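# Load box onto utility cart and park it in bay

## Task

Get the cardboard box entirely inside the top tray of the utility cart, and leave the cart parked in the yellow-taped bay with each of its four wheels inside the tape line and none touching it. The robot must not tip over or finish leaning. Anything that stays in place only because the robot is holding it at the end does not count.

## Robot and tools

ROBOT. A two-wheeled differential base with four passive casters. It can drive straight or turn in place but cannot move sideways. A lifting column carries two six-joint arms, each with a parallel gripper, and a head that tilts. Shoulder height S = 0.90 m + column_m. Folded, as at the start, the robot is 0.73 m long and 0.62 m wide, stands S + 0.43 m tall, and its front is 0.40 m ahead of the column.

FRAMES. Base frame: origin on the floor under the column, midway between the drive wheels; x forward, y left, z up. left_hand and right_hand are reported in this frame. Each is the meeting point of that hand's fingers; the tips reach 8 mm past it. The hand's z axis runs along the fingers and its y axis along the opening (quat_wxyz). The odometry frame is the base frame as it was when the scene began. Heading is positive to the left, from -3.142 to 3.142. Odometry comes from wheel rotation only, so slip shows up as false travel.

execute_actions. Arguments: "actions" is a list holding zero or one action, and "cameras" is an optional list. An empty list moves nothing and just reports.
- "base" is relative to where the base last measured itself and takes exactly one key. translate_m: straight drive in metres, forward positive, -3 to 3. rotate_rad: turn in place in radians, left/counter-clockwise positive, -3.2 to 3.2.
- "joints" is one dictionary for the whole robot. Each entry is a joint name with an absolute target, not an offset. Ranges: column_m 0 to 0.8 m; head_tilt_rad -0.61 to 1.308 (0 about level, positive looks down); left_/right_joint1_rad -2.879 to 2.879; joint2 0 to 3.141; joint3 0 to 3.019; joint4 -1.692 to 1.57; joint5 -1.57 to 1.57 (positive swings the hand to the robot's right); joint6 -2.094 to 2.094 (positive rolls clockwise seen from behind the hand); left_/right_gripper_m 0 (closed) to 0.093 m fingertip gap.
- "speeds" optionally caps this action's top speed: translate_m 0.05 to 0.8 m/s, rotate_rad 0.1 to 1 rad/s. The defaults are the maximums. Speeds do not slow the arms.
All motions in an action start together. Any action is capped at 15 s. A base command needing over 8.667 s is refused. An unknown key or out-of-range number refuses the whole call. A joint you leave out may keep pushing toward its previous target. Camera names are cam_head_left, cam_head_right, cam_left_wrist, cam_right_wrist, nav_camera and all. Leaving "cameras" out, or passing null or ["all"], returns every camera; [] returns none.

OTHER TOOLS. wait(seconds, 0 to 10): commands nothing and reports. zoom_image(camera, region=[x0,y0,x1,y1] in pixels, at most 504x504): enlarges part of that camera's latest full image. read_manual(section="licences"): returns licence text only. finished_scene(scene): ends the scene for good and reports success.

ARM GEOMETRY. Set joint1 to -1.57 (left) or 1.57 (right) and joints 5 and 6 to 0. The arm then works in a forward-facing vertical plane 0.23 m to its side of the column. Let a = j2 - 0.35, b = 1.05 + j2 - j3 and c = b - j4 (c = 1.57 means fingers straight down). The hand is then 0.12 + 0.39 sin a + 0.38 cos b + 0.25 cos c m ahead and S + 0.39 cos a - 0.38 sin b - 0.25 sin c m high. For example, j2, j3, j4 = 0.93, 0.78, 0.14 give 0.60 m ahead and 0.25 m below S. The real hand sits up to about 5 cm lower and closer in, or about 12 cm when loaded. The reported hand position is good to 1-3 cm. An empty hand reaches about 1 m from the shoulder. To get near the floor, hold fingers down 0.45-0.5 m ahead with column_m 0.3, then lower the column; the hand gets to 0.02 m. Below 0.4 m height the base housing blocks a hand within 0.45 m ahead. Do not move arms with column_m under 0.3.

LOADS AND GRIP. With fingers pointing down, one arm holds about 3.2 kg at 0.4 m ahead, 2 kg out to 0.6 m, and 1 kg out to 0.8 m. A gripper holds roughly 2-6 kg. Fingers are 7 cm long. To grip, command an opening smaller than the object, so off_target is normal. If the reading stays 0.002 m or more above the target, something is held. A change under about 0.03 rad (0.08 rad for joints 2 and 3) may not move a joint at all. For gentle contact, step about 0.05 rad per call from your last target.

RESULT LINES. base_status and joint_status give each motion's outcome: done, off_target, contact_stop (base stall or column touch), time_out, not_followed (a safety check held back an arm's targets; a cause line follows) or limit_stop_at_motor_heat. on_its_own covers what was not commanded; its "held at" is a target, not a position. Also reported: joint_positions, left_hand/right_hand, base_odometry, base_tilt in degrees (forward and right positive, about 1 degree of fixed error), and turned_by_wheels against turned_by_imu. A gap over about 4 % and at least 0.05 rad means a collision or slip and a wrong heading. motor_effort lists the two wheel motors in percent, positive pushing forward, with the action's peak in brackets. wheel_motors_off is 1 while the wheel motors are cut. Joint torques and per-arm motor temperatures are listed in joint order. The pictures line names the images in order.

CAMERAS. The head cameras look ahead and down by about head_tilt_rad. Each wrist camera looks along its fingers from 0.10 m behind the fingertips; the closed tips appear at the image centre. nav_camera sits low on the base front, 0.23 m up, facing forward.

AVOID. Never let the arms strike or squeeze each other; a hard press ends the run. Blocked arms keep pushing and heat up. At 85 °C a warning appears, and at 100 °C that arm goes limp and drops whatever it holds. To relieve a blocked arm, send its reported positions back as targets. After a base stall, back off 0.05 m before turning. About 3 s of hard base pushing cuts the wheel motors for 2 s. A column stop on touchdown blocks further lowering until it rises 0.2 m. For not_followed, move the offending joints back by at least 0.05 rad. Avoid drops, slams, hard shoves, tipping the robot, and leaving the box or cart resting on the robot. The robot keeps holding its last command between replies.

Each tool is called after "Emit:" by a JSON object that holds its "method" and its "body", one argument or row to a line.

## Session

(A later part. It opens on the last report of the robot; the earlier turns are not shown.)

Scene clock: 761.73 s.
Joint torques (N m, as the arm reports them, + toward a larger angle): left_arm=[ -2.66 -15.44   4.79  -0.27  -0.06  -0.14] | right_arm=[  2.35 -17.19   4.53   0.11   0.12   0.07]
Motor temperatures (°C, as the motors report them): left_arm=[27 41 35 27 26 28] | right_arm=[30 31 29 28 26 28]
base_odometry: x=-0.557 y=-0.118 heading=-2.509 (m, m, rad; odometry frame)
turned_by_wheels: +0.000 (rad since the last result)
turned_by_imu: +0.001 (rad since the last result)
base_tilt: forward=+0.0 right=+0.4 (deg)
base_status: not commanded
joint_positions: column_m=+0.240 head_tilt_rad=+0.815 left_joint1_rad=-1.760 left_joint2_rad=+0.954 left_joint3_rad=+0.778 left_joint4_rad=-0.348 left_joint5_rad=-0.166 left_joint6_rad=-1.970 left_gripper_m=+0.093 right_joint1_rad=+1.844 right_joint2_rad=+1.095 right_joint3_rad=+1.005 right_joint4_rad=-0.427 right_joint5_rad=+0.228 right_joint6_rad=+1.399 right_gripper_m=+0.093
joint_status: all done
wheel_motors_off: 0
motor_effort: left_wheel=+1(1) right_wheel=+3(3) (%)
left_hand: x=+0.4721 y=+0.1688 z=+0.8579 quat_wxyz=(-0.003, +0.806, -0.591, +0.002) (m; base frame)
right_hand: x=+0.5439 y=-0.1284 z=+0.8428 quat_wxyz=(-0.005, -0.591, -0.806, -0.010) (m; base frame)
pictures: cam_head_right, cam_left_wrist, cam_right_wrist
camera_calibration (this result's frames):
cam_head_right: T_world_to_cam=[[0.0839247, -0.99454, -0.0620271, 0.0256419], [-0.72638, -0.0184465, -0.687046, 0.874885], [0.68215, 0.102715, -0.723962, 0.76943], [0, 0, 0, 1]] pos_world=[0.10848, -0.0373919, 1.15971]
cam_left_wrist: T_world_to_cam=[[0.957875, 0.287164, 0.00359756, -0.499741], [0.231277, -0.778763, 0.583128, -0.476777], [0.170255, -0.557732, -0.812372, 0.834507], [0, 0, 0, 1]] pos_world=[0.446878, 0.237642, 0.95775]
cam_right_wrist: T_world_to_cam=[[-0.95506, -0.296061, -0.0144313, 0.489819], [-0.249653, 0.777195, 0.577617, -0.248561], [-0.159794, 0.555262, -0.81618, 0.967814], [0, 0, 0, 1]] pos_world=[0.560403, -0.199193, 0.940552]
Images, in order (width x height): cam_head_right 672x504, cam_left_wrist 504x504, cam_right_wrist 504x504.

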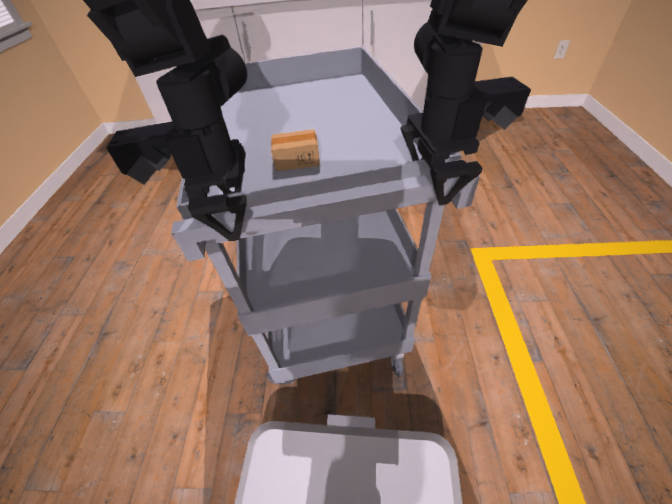

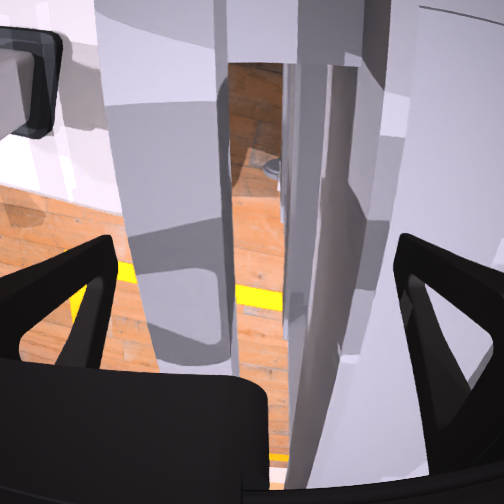

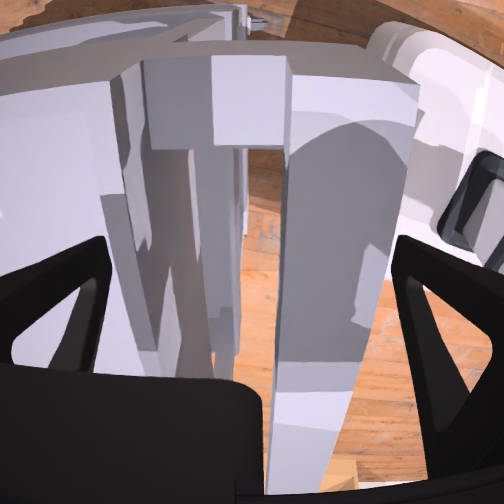

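Emit:
{"method": "execute_actions", "body": {
  "actions": []
}}

Scene clock: 784.63 s.
Joint torques (N m, as the arm reports them, + toward a larger angle): left_arm=[ -2.68 -15.58   4.82  -0.22  -0.08  -0.15] | right_arm=[  2.66 -16.88   4.55   0.09   0.11   0.07]
Motor temperatures (°C, as the motors report them): left_arm=[27 40 34 27 26 28] | right_arm=[30 31 29 28 26 28]
base_odometry: x=-0.557 y=-0.118 heading=-2.509 (m, m, rad; odometry frame)
turned_by_wheels: +0.000 (rad since the last result)
turned_by_imu: +0.000 (rad since the last result)
base_tilt: forward=+0.1 right=+0.3 (deg)
base_status: not commanded
joint_positions: column_m=+0.240 head_tilt_rad=+0.815 left_joint1_rad=-1.760 left_joint2_rad=+0.954 left_joint3_rad=+0.778 left_joint4_rad=-0.348 left_joint5_rad=-0.166 left_joint6_rad=-1.970 left_gripper_m=+0.093 right_joint1_rad=+1.844 right_joint2_rad=+1.095 right_joint3_rad=+1.005 right_joint4_rad=-0.427 right_joint5_rad=+0.228 right_joint6_rad=+1.399 right_gripper_m=+0.093
joint_status: all done
wheel_motors_off: 0
motor_effort: left_wheel=+1(1) right_wheel=-2(3) (%)
left_hand: x=+0.4721 y=+0.1688 z=+0.8579 quat_wxyz=(-0.003, +0.806, -0.591, +0.002) (m; base frame)
right_hand: x=+0.5439 y=-0.1284 z=+0.8428 quat_wxyz=(-0.005, -0.591, -0.806, -0.010) (m; base frame)
pictures: cam_head_left, cam_head_right, cam_left_wrist, cam_right_wrist, nav_camera
camera_calibration (this result's frames):
cam_head_left: T_world_to_cam=[[0.0828706, -0.994684, -0.061126, 0.105385], [-0.73516, -0.0196078, -0.67761, 0.869807], [0.672809, 0.101091, -0.732877, 0.787516], [0, 0, 0, 1]] pos_world=[0.100866, 0.0422683, 1.17298]
cam_head_right: T_world_to_cam=[[0.0839247, -0.99454, -0.0620271, 0.0256419], [-0.72638, -0.0184465, -0.687046, 0.874885], [0.68215, 0.102715, -0.723962, 0.76943], [0, 0, 0, 1]] pos_world=[0.10848, -0.0373919, 1.15971]
cam_left_wrist: T_world_to_cam=[[0.957875, 0.287164, 0.00359756, -0.499741], [0.231277, -0.778763, 0.583128, -0.476777], [0.170255, -0.557732, -0.812372, 0.834507], [0, 0, 0, 1]] pos_world=[0.446878, 0.237642, 0.95775]
cam_right_wrist: T_world_to_cam=[[-0.95506, -0.296061, -0.0144313, 0.489819], [-0.249653, 0.777195, 0.577617, -0.248561], [-0.159794, 0.555262, -0.81618, 0.967814], [0, 0, 0, 1]] pos_world=[0.560403, -0.199193, 0.940552]
Images, in order (width x height): cam_head_left 672x504, cam_head_right 672x504, cam_left_wrist 504x504, cam_right_wrist 504x504, nav_camera 672x504.

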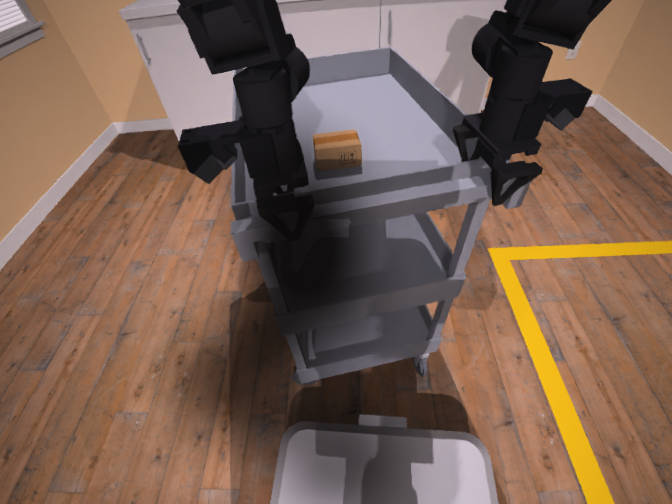

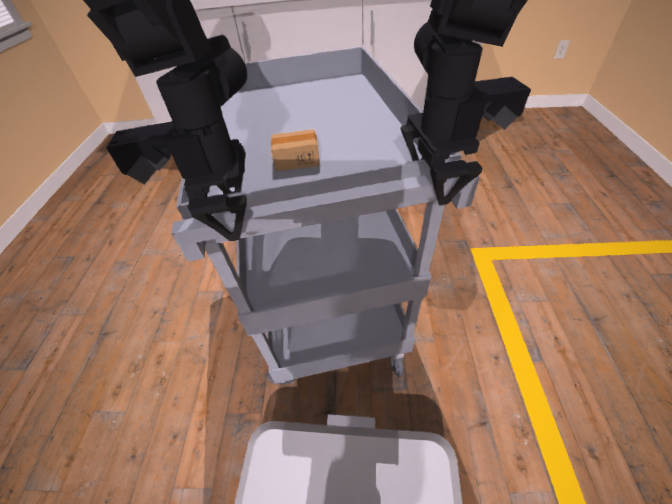

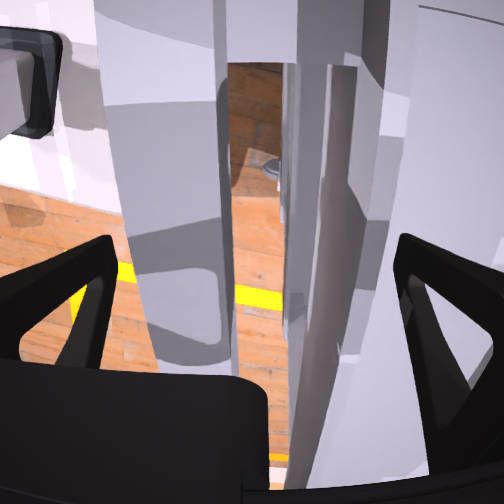

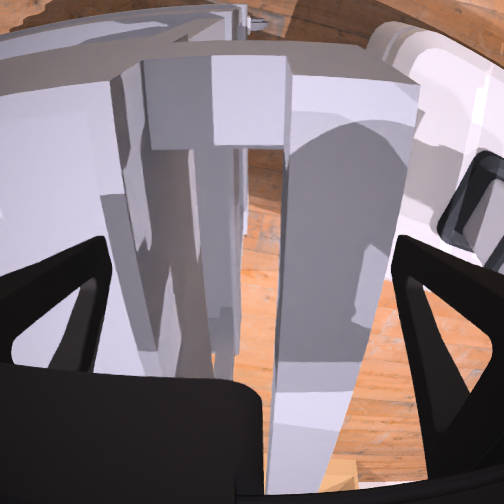

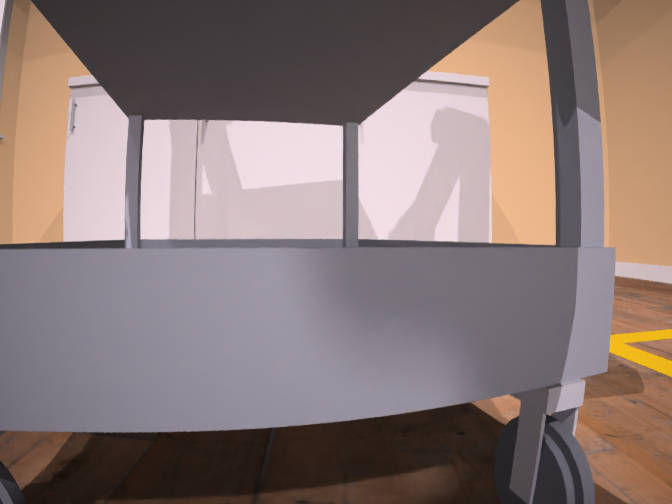

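Emit:
{"method": "execute_actions", "body": {
  "actions": [
    {"joints": {"left_gripper_m": 0.04, "right_gripper_m": 0.04}}
  ],
  "cameras": ["cam_head_left", "cam_left_wrist", "cam_right_wrist"]
}}

Scene clock: 791.00 s.
Joint torques (N m, as the arm reports them, + toward a larger angle): left_arm=[ -2.47 -15.47   4.78  -0.32  -0.03  -0.13] | right_arm=[  2.73 -16.82   4.53   0.13   0.09   0.07]
Motor temperatures (°C, as the motors report them): left_arm=[27 40 34 27 26 28] | right_arm=[30 31 29 28 26 28]
base_odometry: x=-0.557 y=-0.118 heading=-2.509 (m, m, rad; odometry frame)
turned_by_wheels: +0.000 (rad since the last result)
turned_by_imu: +0.001 (rad since the last result)
base_tilt: forward=+0.1 right=+0.3 (deg)
base_status: not commanded
joint_positions: column_m=+0.240 head_tilt_rad=+0.815 left_joint1_rad=-1.760 left_joint2_rad=+0.954 left_joint3_rad=+0.778 left_joint4_rad=-0.347 left_joint5_rad=-0.167 left_joint6_rad=-1.971 left_gripper_m=+0.065 right_joint1_rad=+1.844 right_joint2_rad=+1.095 right_joint3_rad=+1.005 right_joint4_rad=-0.428 right_joint5_rad=+0.229 right_joint6_rad=+1.399 right_gripper_m=+0.065
joint_status: left_gripper_m off_target (ended at +0.065, target +0.040); right_gripper_m off_target (ended at +0.065, target +0.040)
wheel_motors_off: 0
motor_effort: left_wheel=+2(2) right_wheel=-1(1) (%)
left_hand: x=+0.4725 y=+0.1689 z=+0.8579 quat_wxyz=(-0.004, +0.807, -0.591, +0.003) (m; base frame)
right_hand: x=+0.5437 y=-0.1285 z=+0.8428 quat_wxyz=(-0.005, -0.591, -0.807, -0.010) (m; base frame)
pictures: cam_head_left, cam_left_wrist, cam_right_wrist
camera_calibration (this result's frames):
cam_head_left: T_world_to_cam=[[0.0828782, -0.994684, -0.0611157, 0.105372], [-0.735076, -0.0196078, -0.677701, 0.869915], [0.6729, 0.101091, -0.732793, 0.787409], [0, 0, 0, 1]] pos_world=[0.100873, 0.0422683, 1.17299]
cam_left_wrist: T_world_to_cam=[[0.957465, 0.2885, 0.00527853, -0.501609], [0.23145, -0.778794, 0.583019, -0.476776], [0.172312, -0.556999, -0.812441, 0.833461], [0, 0, 0, 1]] pos_world=[0.447007, 0.237641, 0.957755]
cam_right_wrist: T_world_to_cam=[[-0.954998, -0.296316, -0.0132698, 0.48849], [-0.249247, 0.777438, 0.577465, -0.248606], [-0.160796, 0.554786, -0.816307, 0.968413], [0, 0, 0, 1]] pos_world=[0.560259, -0.199239, 0.940567]
Images, in order (width x height): cam_head_left 672x504, cam_left_wrist 504x504, cam_right_wrist 504x504.

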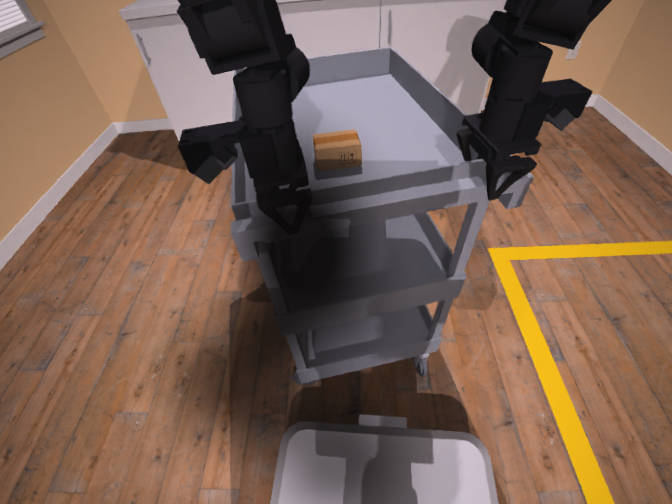

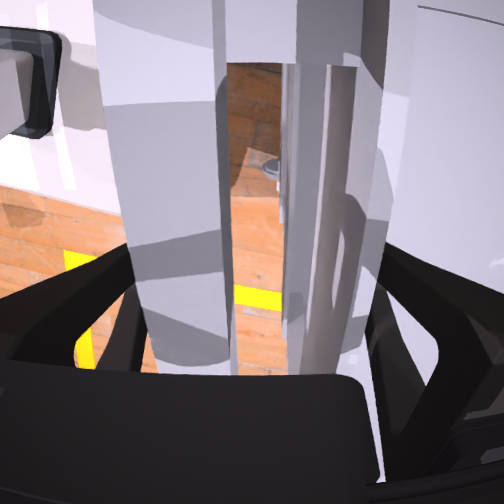

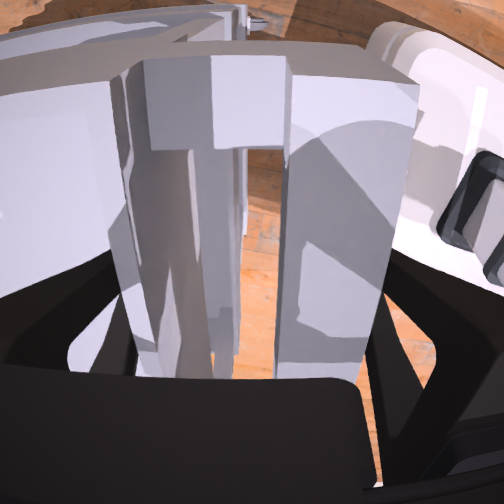

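Emit:
{"method": "execute_actions", "body": {
  "actions": [
    {"base": {"rotate_rad": -1.17}, "speeds": {"rotate_rad": 0.4}}
  ]
}}

Scene clock: 823.47 s.
Joint torques (N m, as the arm reports them, + toward a larger angle): left_arm=[ -2.59 -16.34   3.37  -0.35  -0.49  -0.41] | right_arm=[  3.37 -16.76   4.47   0.25  -0.02  -0.23]
Motor temperatures (°C, as the motors report them): left_arm=[27 40 34 27 26 28] | right_arm=[30 32 29 28 26 29]
base_odometry: x=-0.557 y=-0.118 heading=+2.604 (m, m, rad; odometry frame)
turned_by_wheels: -1.170 (rad since the last result)
turned_by_imu: -1.130 (rad since the last result)
base_tilt: forward=+0.1 right=+0.2 (deg)
base_status: done
joint_positions: column_m=+0.240 head_tilt_rad=+0.815 left_joint1_rad=-1.760 left_joint2_rad=+0.960 left_joint3_rad=+0.796 left_joint4_rad=-0.344 left_joint5_rad=-0.157 left_joint6_rad=-1.943 left_gripper_m=+0.066 right_joint1_rad=+1.835 right_joint2_rad=+1.094 right_joint3_rad=+1.006 right_joint4_rad=-0.432 right_joint5_rad=+0.232 right_joint6_rad=+1.425 right_gripper_m=+0.065
joint_status: not commanded
wheel_motors_off: 0
motor_effort: left_wheel=+0(43) right_wheel=+1(58) (%)
left_hand: x=+0.4820 y=+0.1662 z=+0.8582 quat_wxyz=(-0.003, +0.799, -0.601, +0.012) (m; base frame)
right_hand: x=+0.5440 y=-0.1337 z=+0.8425 quat_wxyz=(-0.008, -0.603, -0.798, -0.005) (m; base frame)
pictures: cam_head_left, cam_head_right, cam_left_wrist, cam_right_wrist, nav_camera
camera_calibration (this result's frames):
cam_head_left: T_world_to_cam=[[0.0828782, -0.994684, -0.0611157, 0.105372], [-0.735076, -0.0196078, -0.677701, 0.869915], [0.6729, 0.101091, -0.732793, 0.787409], [0, 0, 0, 1]] pos_world=[0.100873, 0.0422683, 1.17299]
cam_head_right: T_world_to_cam=[[0.0839324, -0.99454, -0.0620166, 0.0256287], [-0.726294, -0.0184465, -0.687137, 0.874991], [0.682241, 0.102715, -0.723877, 0.769321], [0, 0, 0, 1]] pos_world=[0.108488, -0.0373919, 1.15972]
cam_left_wrist: T_world_to_cam=[[0.964615, 0.263233, 0.0150527, -0.517568], [0.203015, -0.777949, 0.594626, -0.477605], [0.168236, -0.570529, -0.803862, 0.827467], [0, 0, 0, 1]] pos_world=[0.457006, 0.236782, 0.956956]
cam_right_wrist: T_world_to_cam=[[-0.963513, -0.267521, -0.00871943, 0.491944], [-0.224755, 0.790937, 0.569126, -0.248778], [-0.145356, 0.550319, -0.822204, 0.967074], [0, 0, 0, 1]] pos_world=[0.55865, -0.203826, 0.941008]
Images, in order (width x height): cam_head_left 672x504, cam_head_right 672x504, cam_left_wrist 504x504, cam_right_wrist 504x504, nav_camera 672x504.

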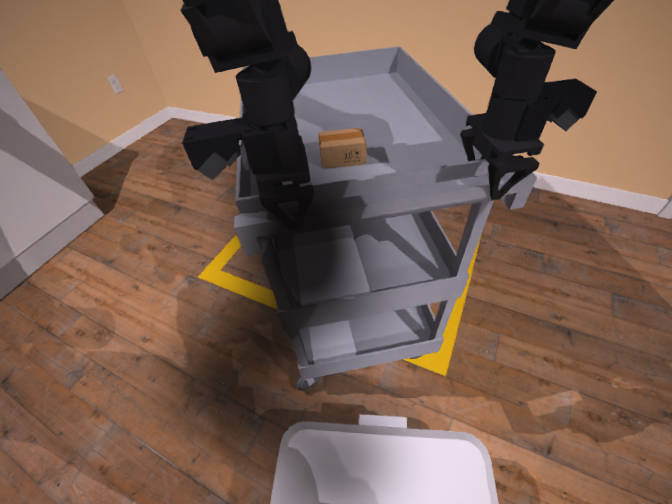

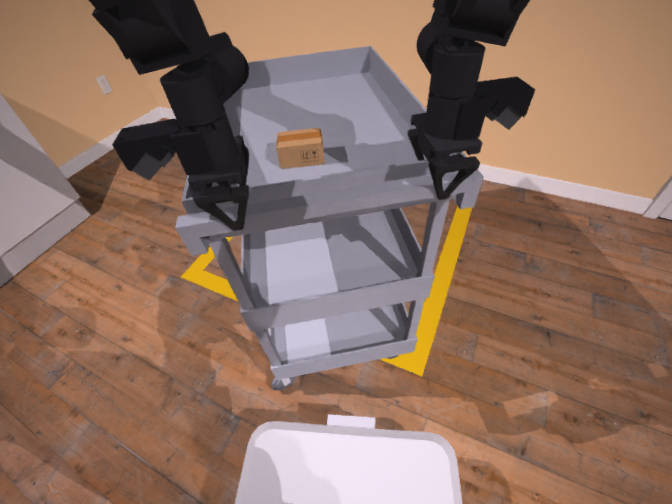

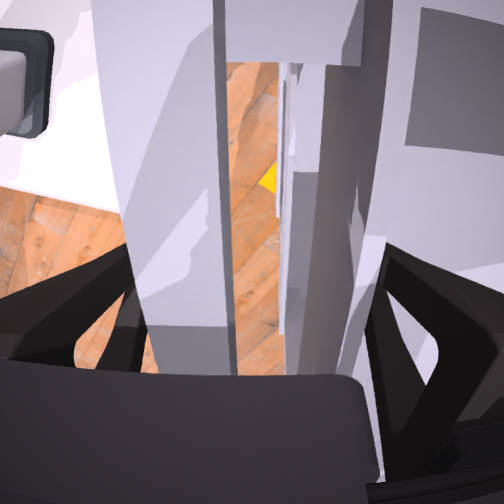

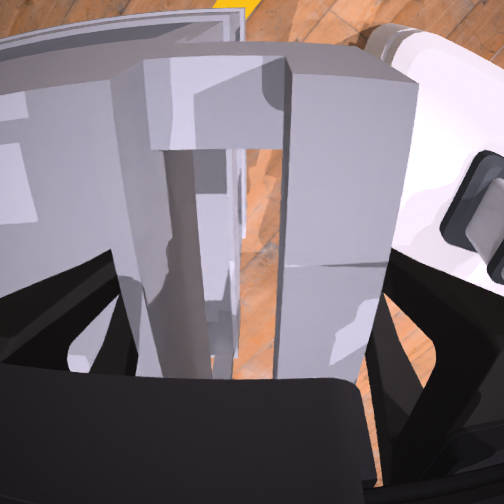

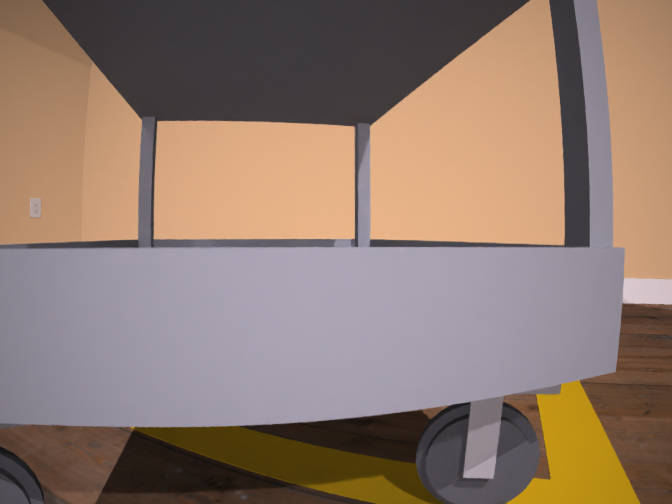

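Emit:
{"method": "execute_actions", "body": {
  "actions": [
    {"base": {"translate_m": 0.53}, "speeds": {"translate_m": 0.3}}
  ]
}}

Scene clock: 872.17 s.
Joint torques (N m, as the arm reports them, + toward a larger angle): left_arm=[ -2.07 -15.44   4.95  -0.59   0.03  -0.2 ] | right_arm=[  2.87 -16.75   4.96   0.28  -0.05  -0.03]
Motor temperatures (°C, as the motors report them): left_arm=[27 39 34 27 27 28] | right_arm=[30 32 29 28 26 29]
base_odometry: x=-1.012 y=+0.154 heading=+2.603 (m, m, rad; odometry frame)
turned_by_wheels: -0.001 (rad since the last result)
turned_by_imu: +0.000 (rad since the last result)
base_tilt: forward=-0.1 right=+0.3 (deg)
base_status: done
joint_positions: column_m=+0.240 head_tilt_rad=+0.815 left_joint1_rad=-1.763 left_joint2_rad=+0.953 left_joint3_rad=+0.776 left_joint4_rad=-0.340 left_joint5_rad=-0.168 left_joint6_rad=-1.964 left_gripper_m=+0.066 right_joint1_rad=+1.843 right_joint2_rad=+1.094 right_joint3_rad=+1.002 right_joint4_rad=-0.430 right_joint5_rad=+0.233 right_joint6_rad=+1.408 right_gripper_m=+0.065
joint_status: not commanded
wheel_motors_off: 0
motor_effort: left_wheel=-1(41) right_wheel=+2(56) (%)
left_hand: x=+0.4730 y=+0.1675 z=+0.8579 quat_wxyz=(-0.004, +0.804, -0.594, +0.006) (m; base frame)
right_hand: x=+0.5417 y=-0.1300 z=+0.8426 quat_wxyz=(-0.005, -0.595, -0.804, -0.007) (m; base frame)
pictures: cam_head_left, cam_head_right, cam_left_wrist, cam_right_wrist, nav_camera
camera_calibration (this result's frames):
cam_head_left: T_world_to_cam=[[0.0829002, -0.994684, -0.0610859, 0.105334], [-0.734832, -0.0196078, -0.677966, 0.870227], [0.673164, 0.101091, -0.732551, 0.787099], [0, 0, 0, 1]] pos_world=[0.100892, 0.0422683, 1.17301]
cam_head_right: T_world_to_cam=[[0.0839547, -0.99454, -0.0619864, 0.0255905], [-0.726047, -0.0184465, -0.687398, 0.875299], [0.682501, 0.102715, -0.723631, 0.769007], [0, 0, 0, 1]] pos_world=[0.108512, -0.0373919, 1.15974]
cam_left_wrist: T_world_to_cam=[[0.959614, 0.281145, 0.00989705, -0.505502], [0.222317, -0.779438, 0.585706, -0.47586], [0.172383, -0.559852, -0.810463, 0.831421], [0, 0, 0, 1]] pos_world=[0.447556, 0.236688, 0.957553]
cam_right_wrist: T_world_to_cam=[[-0.957613, -0.287936, -0.00832191, 0.484505], [-0.240296, 0.782574, 0.574314, -0.249356], [-0.158853, 0.55197, -0.818593, 0.969264], [0, 0, 0, 1]] pos_world=[0.55802, -0.20036, 0.940673]
Images, in order (width x height): cam_head_left 672x504, cam_head_right 672x504, cam_left_wrist 504x504, cam_right_wrist 504x504, nav_camera 672x504.

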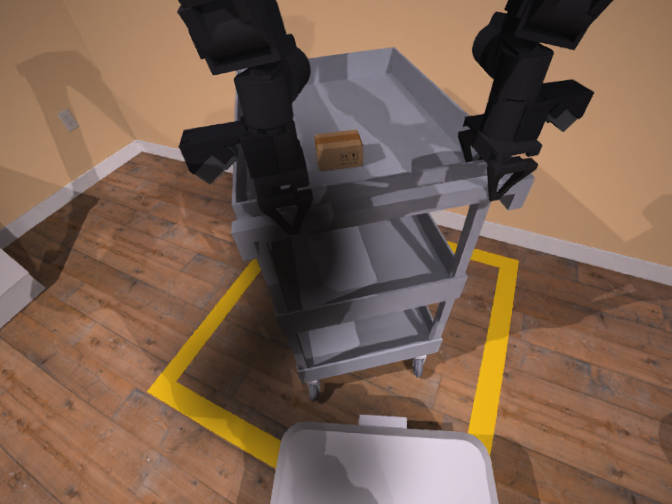

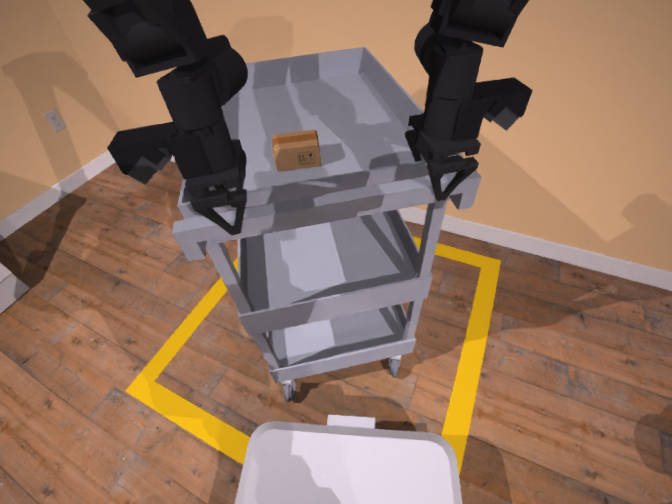

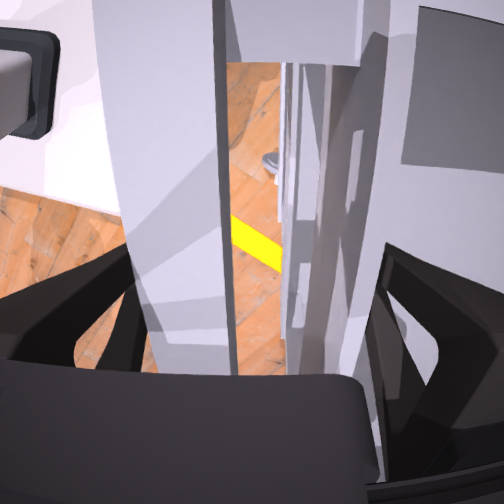

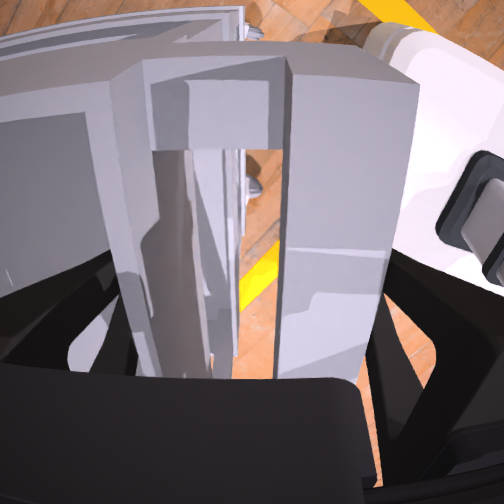

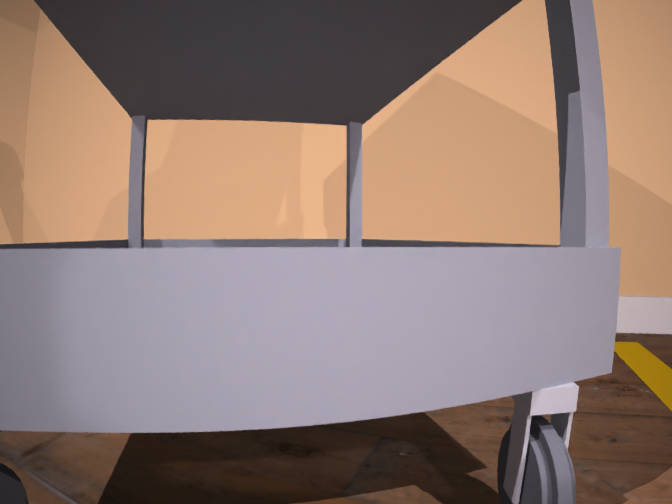

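Emit:
{"method": "execute_actions", "body": {
  "actions": [
    {"joints": {"left_gripper_m": 0.093, "right_gripper_m": 0.093}}
  ],
  "cameras": ["cam_left_wrist", "cam_right_wrist"]
}}

Emit:
{"method": "execute_actions", "body": {
  "actions": [
    {"joints": {"column_m": 0.30}}
  ]
}}

Scene clock: 902.17 s.
Joint torques (N m, as the arm reports them, + toward a larger angle): left_arm=[ -2.28 -15.52   4.9   -0.63  -0.02  -0.17] | right_arm=[  2.74 -16.57   4.97   0.16  -0.01  -0.03]
Motor temperatures (°C, as the motors report them): left_arm=[27 39 34 27 26 28] | right_arm=[30 32 29 28 26 28]
base_odometry: x=-1.012 y=+0.154 heading=+2.603 (m, m, rad; odometry frame)
turned_by_wheels: +0.000 (rad since the last result)
turned_by_imu: +0.001 (rad since the last result)
base_tilt: forward=-0.1 right=+0.1 (deg)
base_status: not commanded
joint_positions: column_m=+0.240 head_tilt_rad=+0.815 left_joint1_rad=-1.763 left_joint2_rad=+0.953 left_joint3_rad=+0.776 left_joint4_rad=-0.340 left_joint5_rad=-0.167 left_joint6_rad=-1.969 left_gripper_m=+0.093 right_joint1_rad=+1.843 right_joint2_rad=+1.094 right_joint3_rad=+1.002 right_joint4_rad=-0.430 right_joint5_rad=+0.232 right_joint6_rad=+1.408 right_gripper_m=+0.093
joint_status: all done
wheel_motors_off: 0
motor_effort: left_wheel=-2(2) right_wheel=+1(2) (%)
left_hand: x=+0.4731 y=+0.1673 z=+0.8580 quat_wxyz=(-0.004, +0.806, -0.592, +0.006) (m; base frame)
right_hand: x=+0.5417 y=-0.1298 z=+0.8426 quat_wxyz=(-0.005, -0.595, -0.804, -0.007) (m; base frame)
pictures: cam_left_wrist, cam_right_wrist
camera_calibration (this result's frames):
cam_left_wrist: T_world_to_cam=[[0.958434, 0.285164, 0.00931047, -0.505145], [0.225652, -0.777578, 0.586902, -0.479037], [0.174603, -0.560405, -0.809605, 0.829598], [0, 0, 0, 1]] pos_world=[0.447394, 0.236472, 0.957497]
cam_right_wrist: T_world_to_cam=[[-0.95772, -0.287577, -0.00844163, 0.484731], [-0.239948, 0.782224, 0.574935, -0.250219], [-0.158735, 0.552653, -0.818155, 0.968846], [0, 0, 0, 1]] pos_world=[0.557987, -0.20031, 0.940618]
Images, in order (width x height): cam_left_wrist 504x504, cam_right_wrist 504x504.

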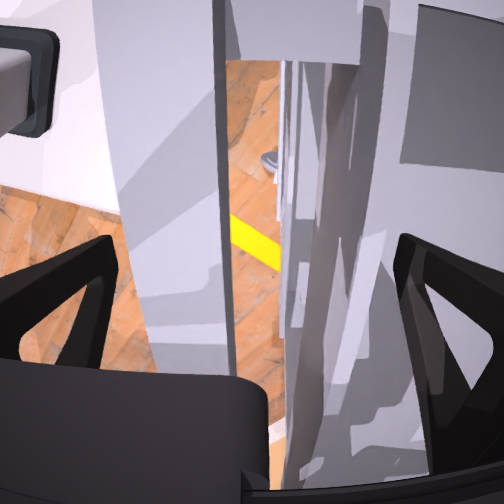

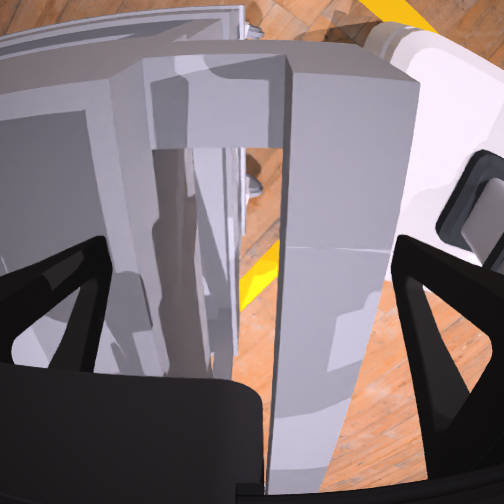

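Scene clock: 903.53 s.
Joint torques (N m, as the arm reports them, + toward a larger angle): left_arm=[ -2.35 -15.39   5.01  -0.55  -0.02  -0.16] | right_arm=[  2.83 -16.57   4.82   0.21  -0.02  -0.04]
Motor temperatures (°C, as the motors report them): left_arm=[27 39 34 27 26 28] | right_arm=[30 32 29 28 26 28]
base_odometry: x=-1.012 y=+0.154 heading=+2.603 (m, m, rad; odometry frame)
turned_by_wheels: +0.000 (rad since the last result)
turned_by_imu: +0.000 (rad since the last result)
base_tilt: forward=+0.1 right=+0.4 (deg)
base_status: not commanded
joint_positions: column_m=+0.300 head_tilt_rad=+0.815 left_joint1_rad=-1.763 left_joint2_rad=+0.953 left_joint3_rad=+0.776 left_joint4_rad=-0.340 left_joint5_rad=-0.167 left_joint6_rad=-1.969 left_gripper_m=+0.093 right_joint1_rad=+1.843 right_joint2_rad=+1.094 right_joint3_rad=+1.002 right_joint4_rad=-0.430 right_joint5_rad=+0.232 right_joint6_rad=+1.408 right_gripper_m=+0.093
joint_status: all done
wheel_motors_off: 0
motor_effort: left_wheel=-2(2) right_wheel=+3(2) (%)
left_hand: x=+0.4731 y=+0.1673 z=+0.9178 quat_wxyz=(-0.004, +0.806, -0.592, +0.006) (m; base frame)
right_hand: x=+0.5416 y=-0.1298 z=+0.9023 quat_wxyz=(-0.005, -0.595, -0.804, -0.007) (m; base frame)
pictures: cam_head_left, cam_head_right, cam_left_wrist, cam_right_wrist, nav_camera
camera_calibration (this result's frames):
cam_head_left: T_world_to_cam=[[0.0829002, -0.994684, -0.0610859, 0.10899], [-0.734832, -0.0196078, -0.677966, 0.910804], [0.673164, 0.101091, -0.732551, 0.830943], [0, 0, 0, 1]] pos_world=[0.100892, 0.0422683, 1.23286]
cam_head_right: T_world_to_cam=[[0.0839547, -0.99454, -0.0619864, 0.0293006], [-0.726047, -0.0184465, -0.687398, 0.916442], [0.682501, 0.102715, -0.723631, 0.812318], [0, 0, 0, 1]] pos_world=[0.108512, -0.0373919, 1.21959]
cam_left_wrist: T_world_to_cam=[[0.958325, 0.28553, 0.00930856, -0.50571], [0.225949, -0.777489, 0.586906, -0.514323], [0.174816, -0.560343, -0.809602, 0.877941], [0, 0, 0, 1]] pos_world=[0.447367, 0.236463, 1.01735]
cam_right_wrist: T_world_to_cam=[[-0.957698, -0.287662, -0.00807497, 0.484774], [-0.239806, 0.782232, 0.574983, -0.284704], [-0.159084, 0.552597, -0.818125, 1.01781], [0, 0, 0, 1]] pos_world=[0.557911, -0.200282, 1.00031]
Images, in order (width x height): cam_head_left 672x504, cam_head_right 672x504, cam_left_wrist 504x504, cam_right_wrist 504x504, nav_camera 672x504.

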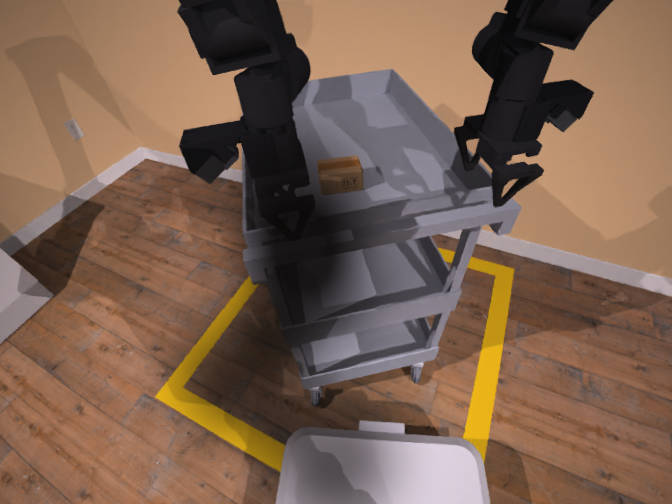

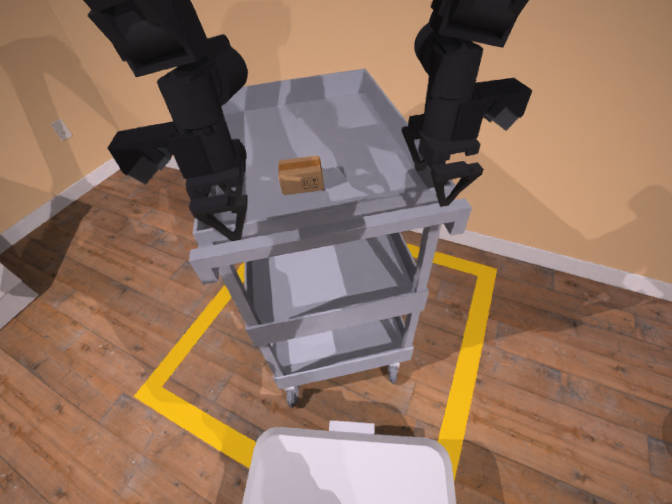

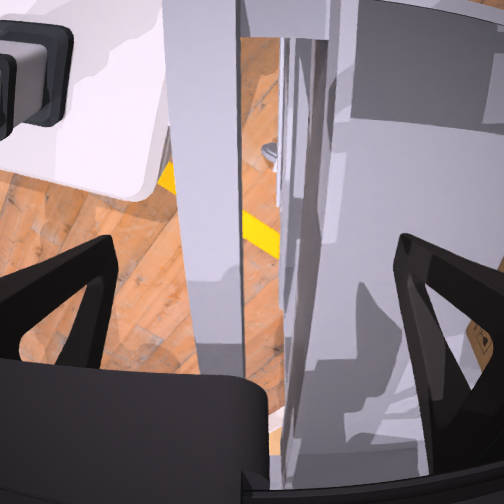

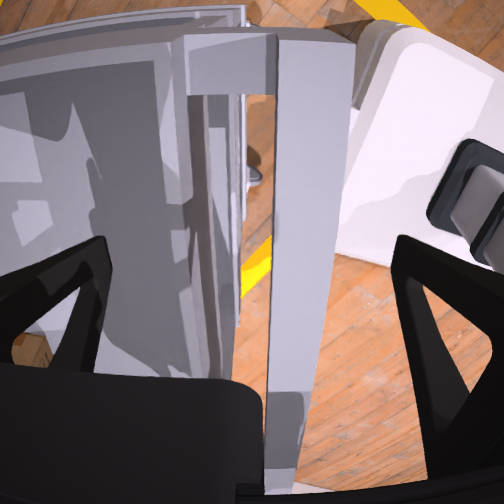

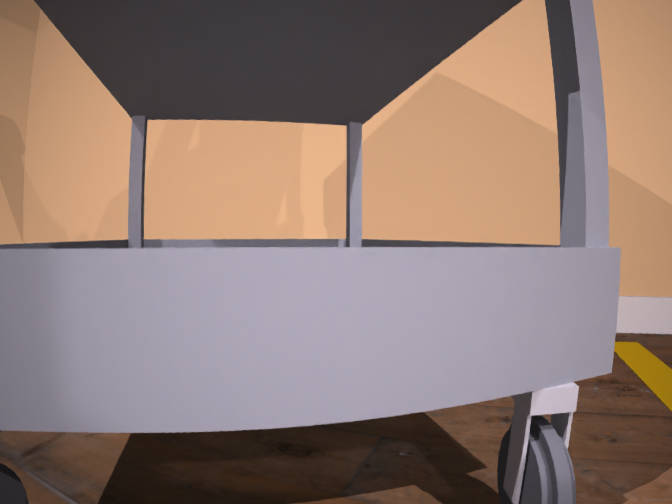

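Emit:
{"method": "finished_scene", "body": {
  "scene": 1
}}

The scene is finished: the task was done.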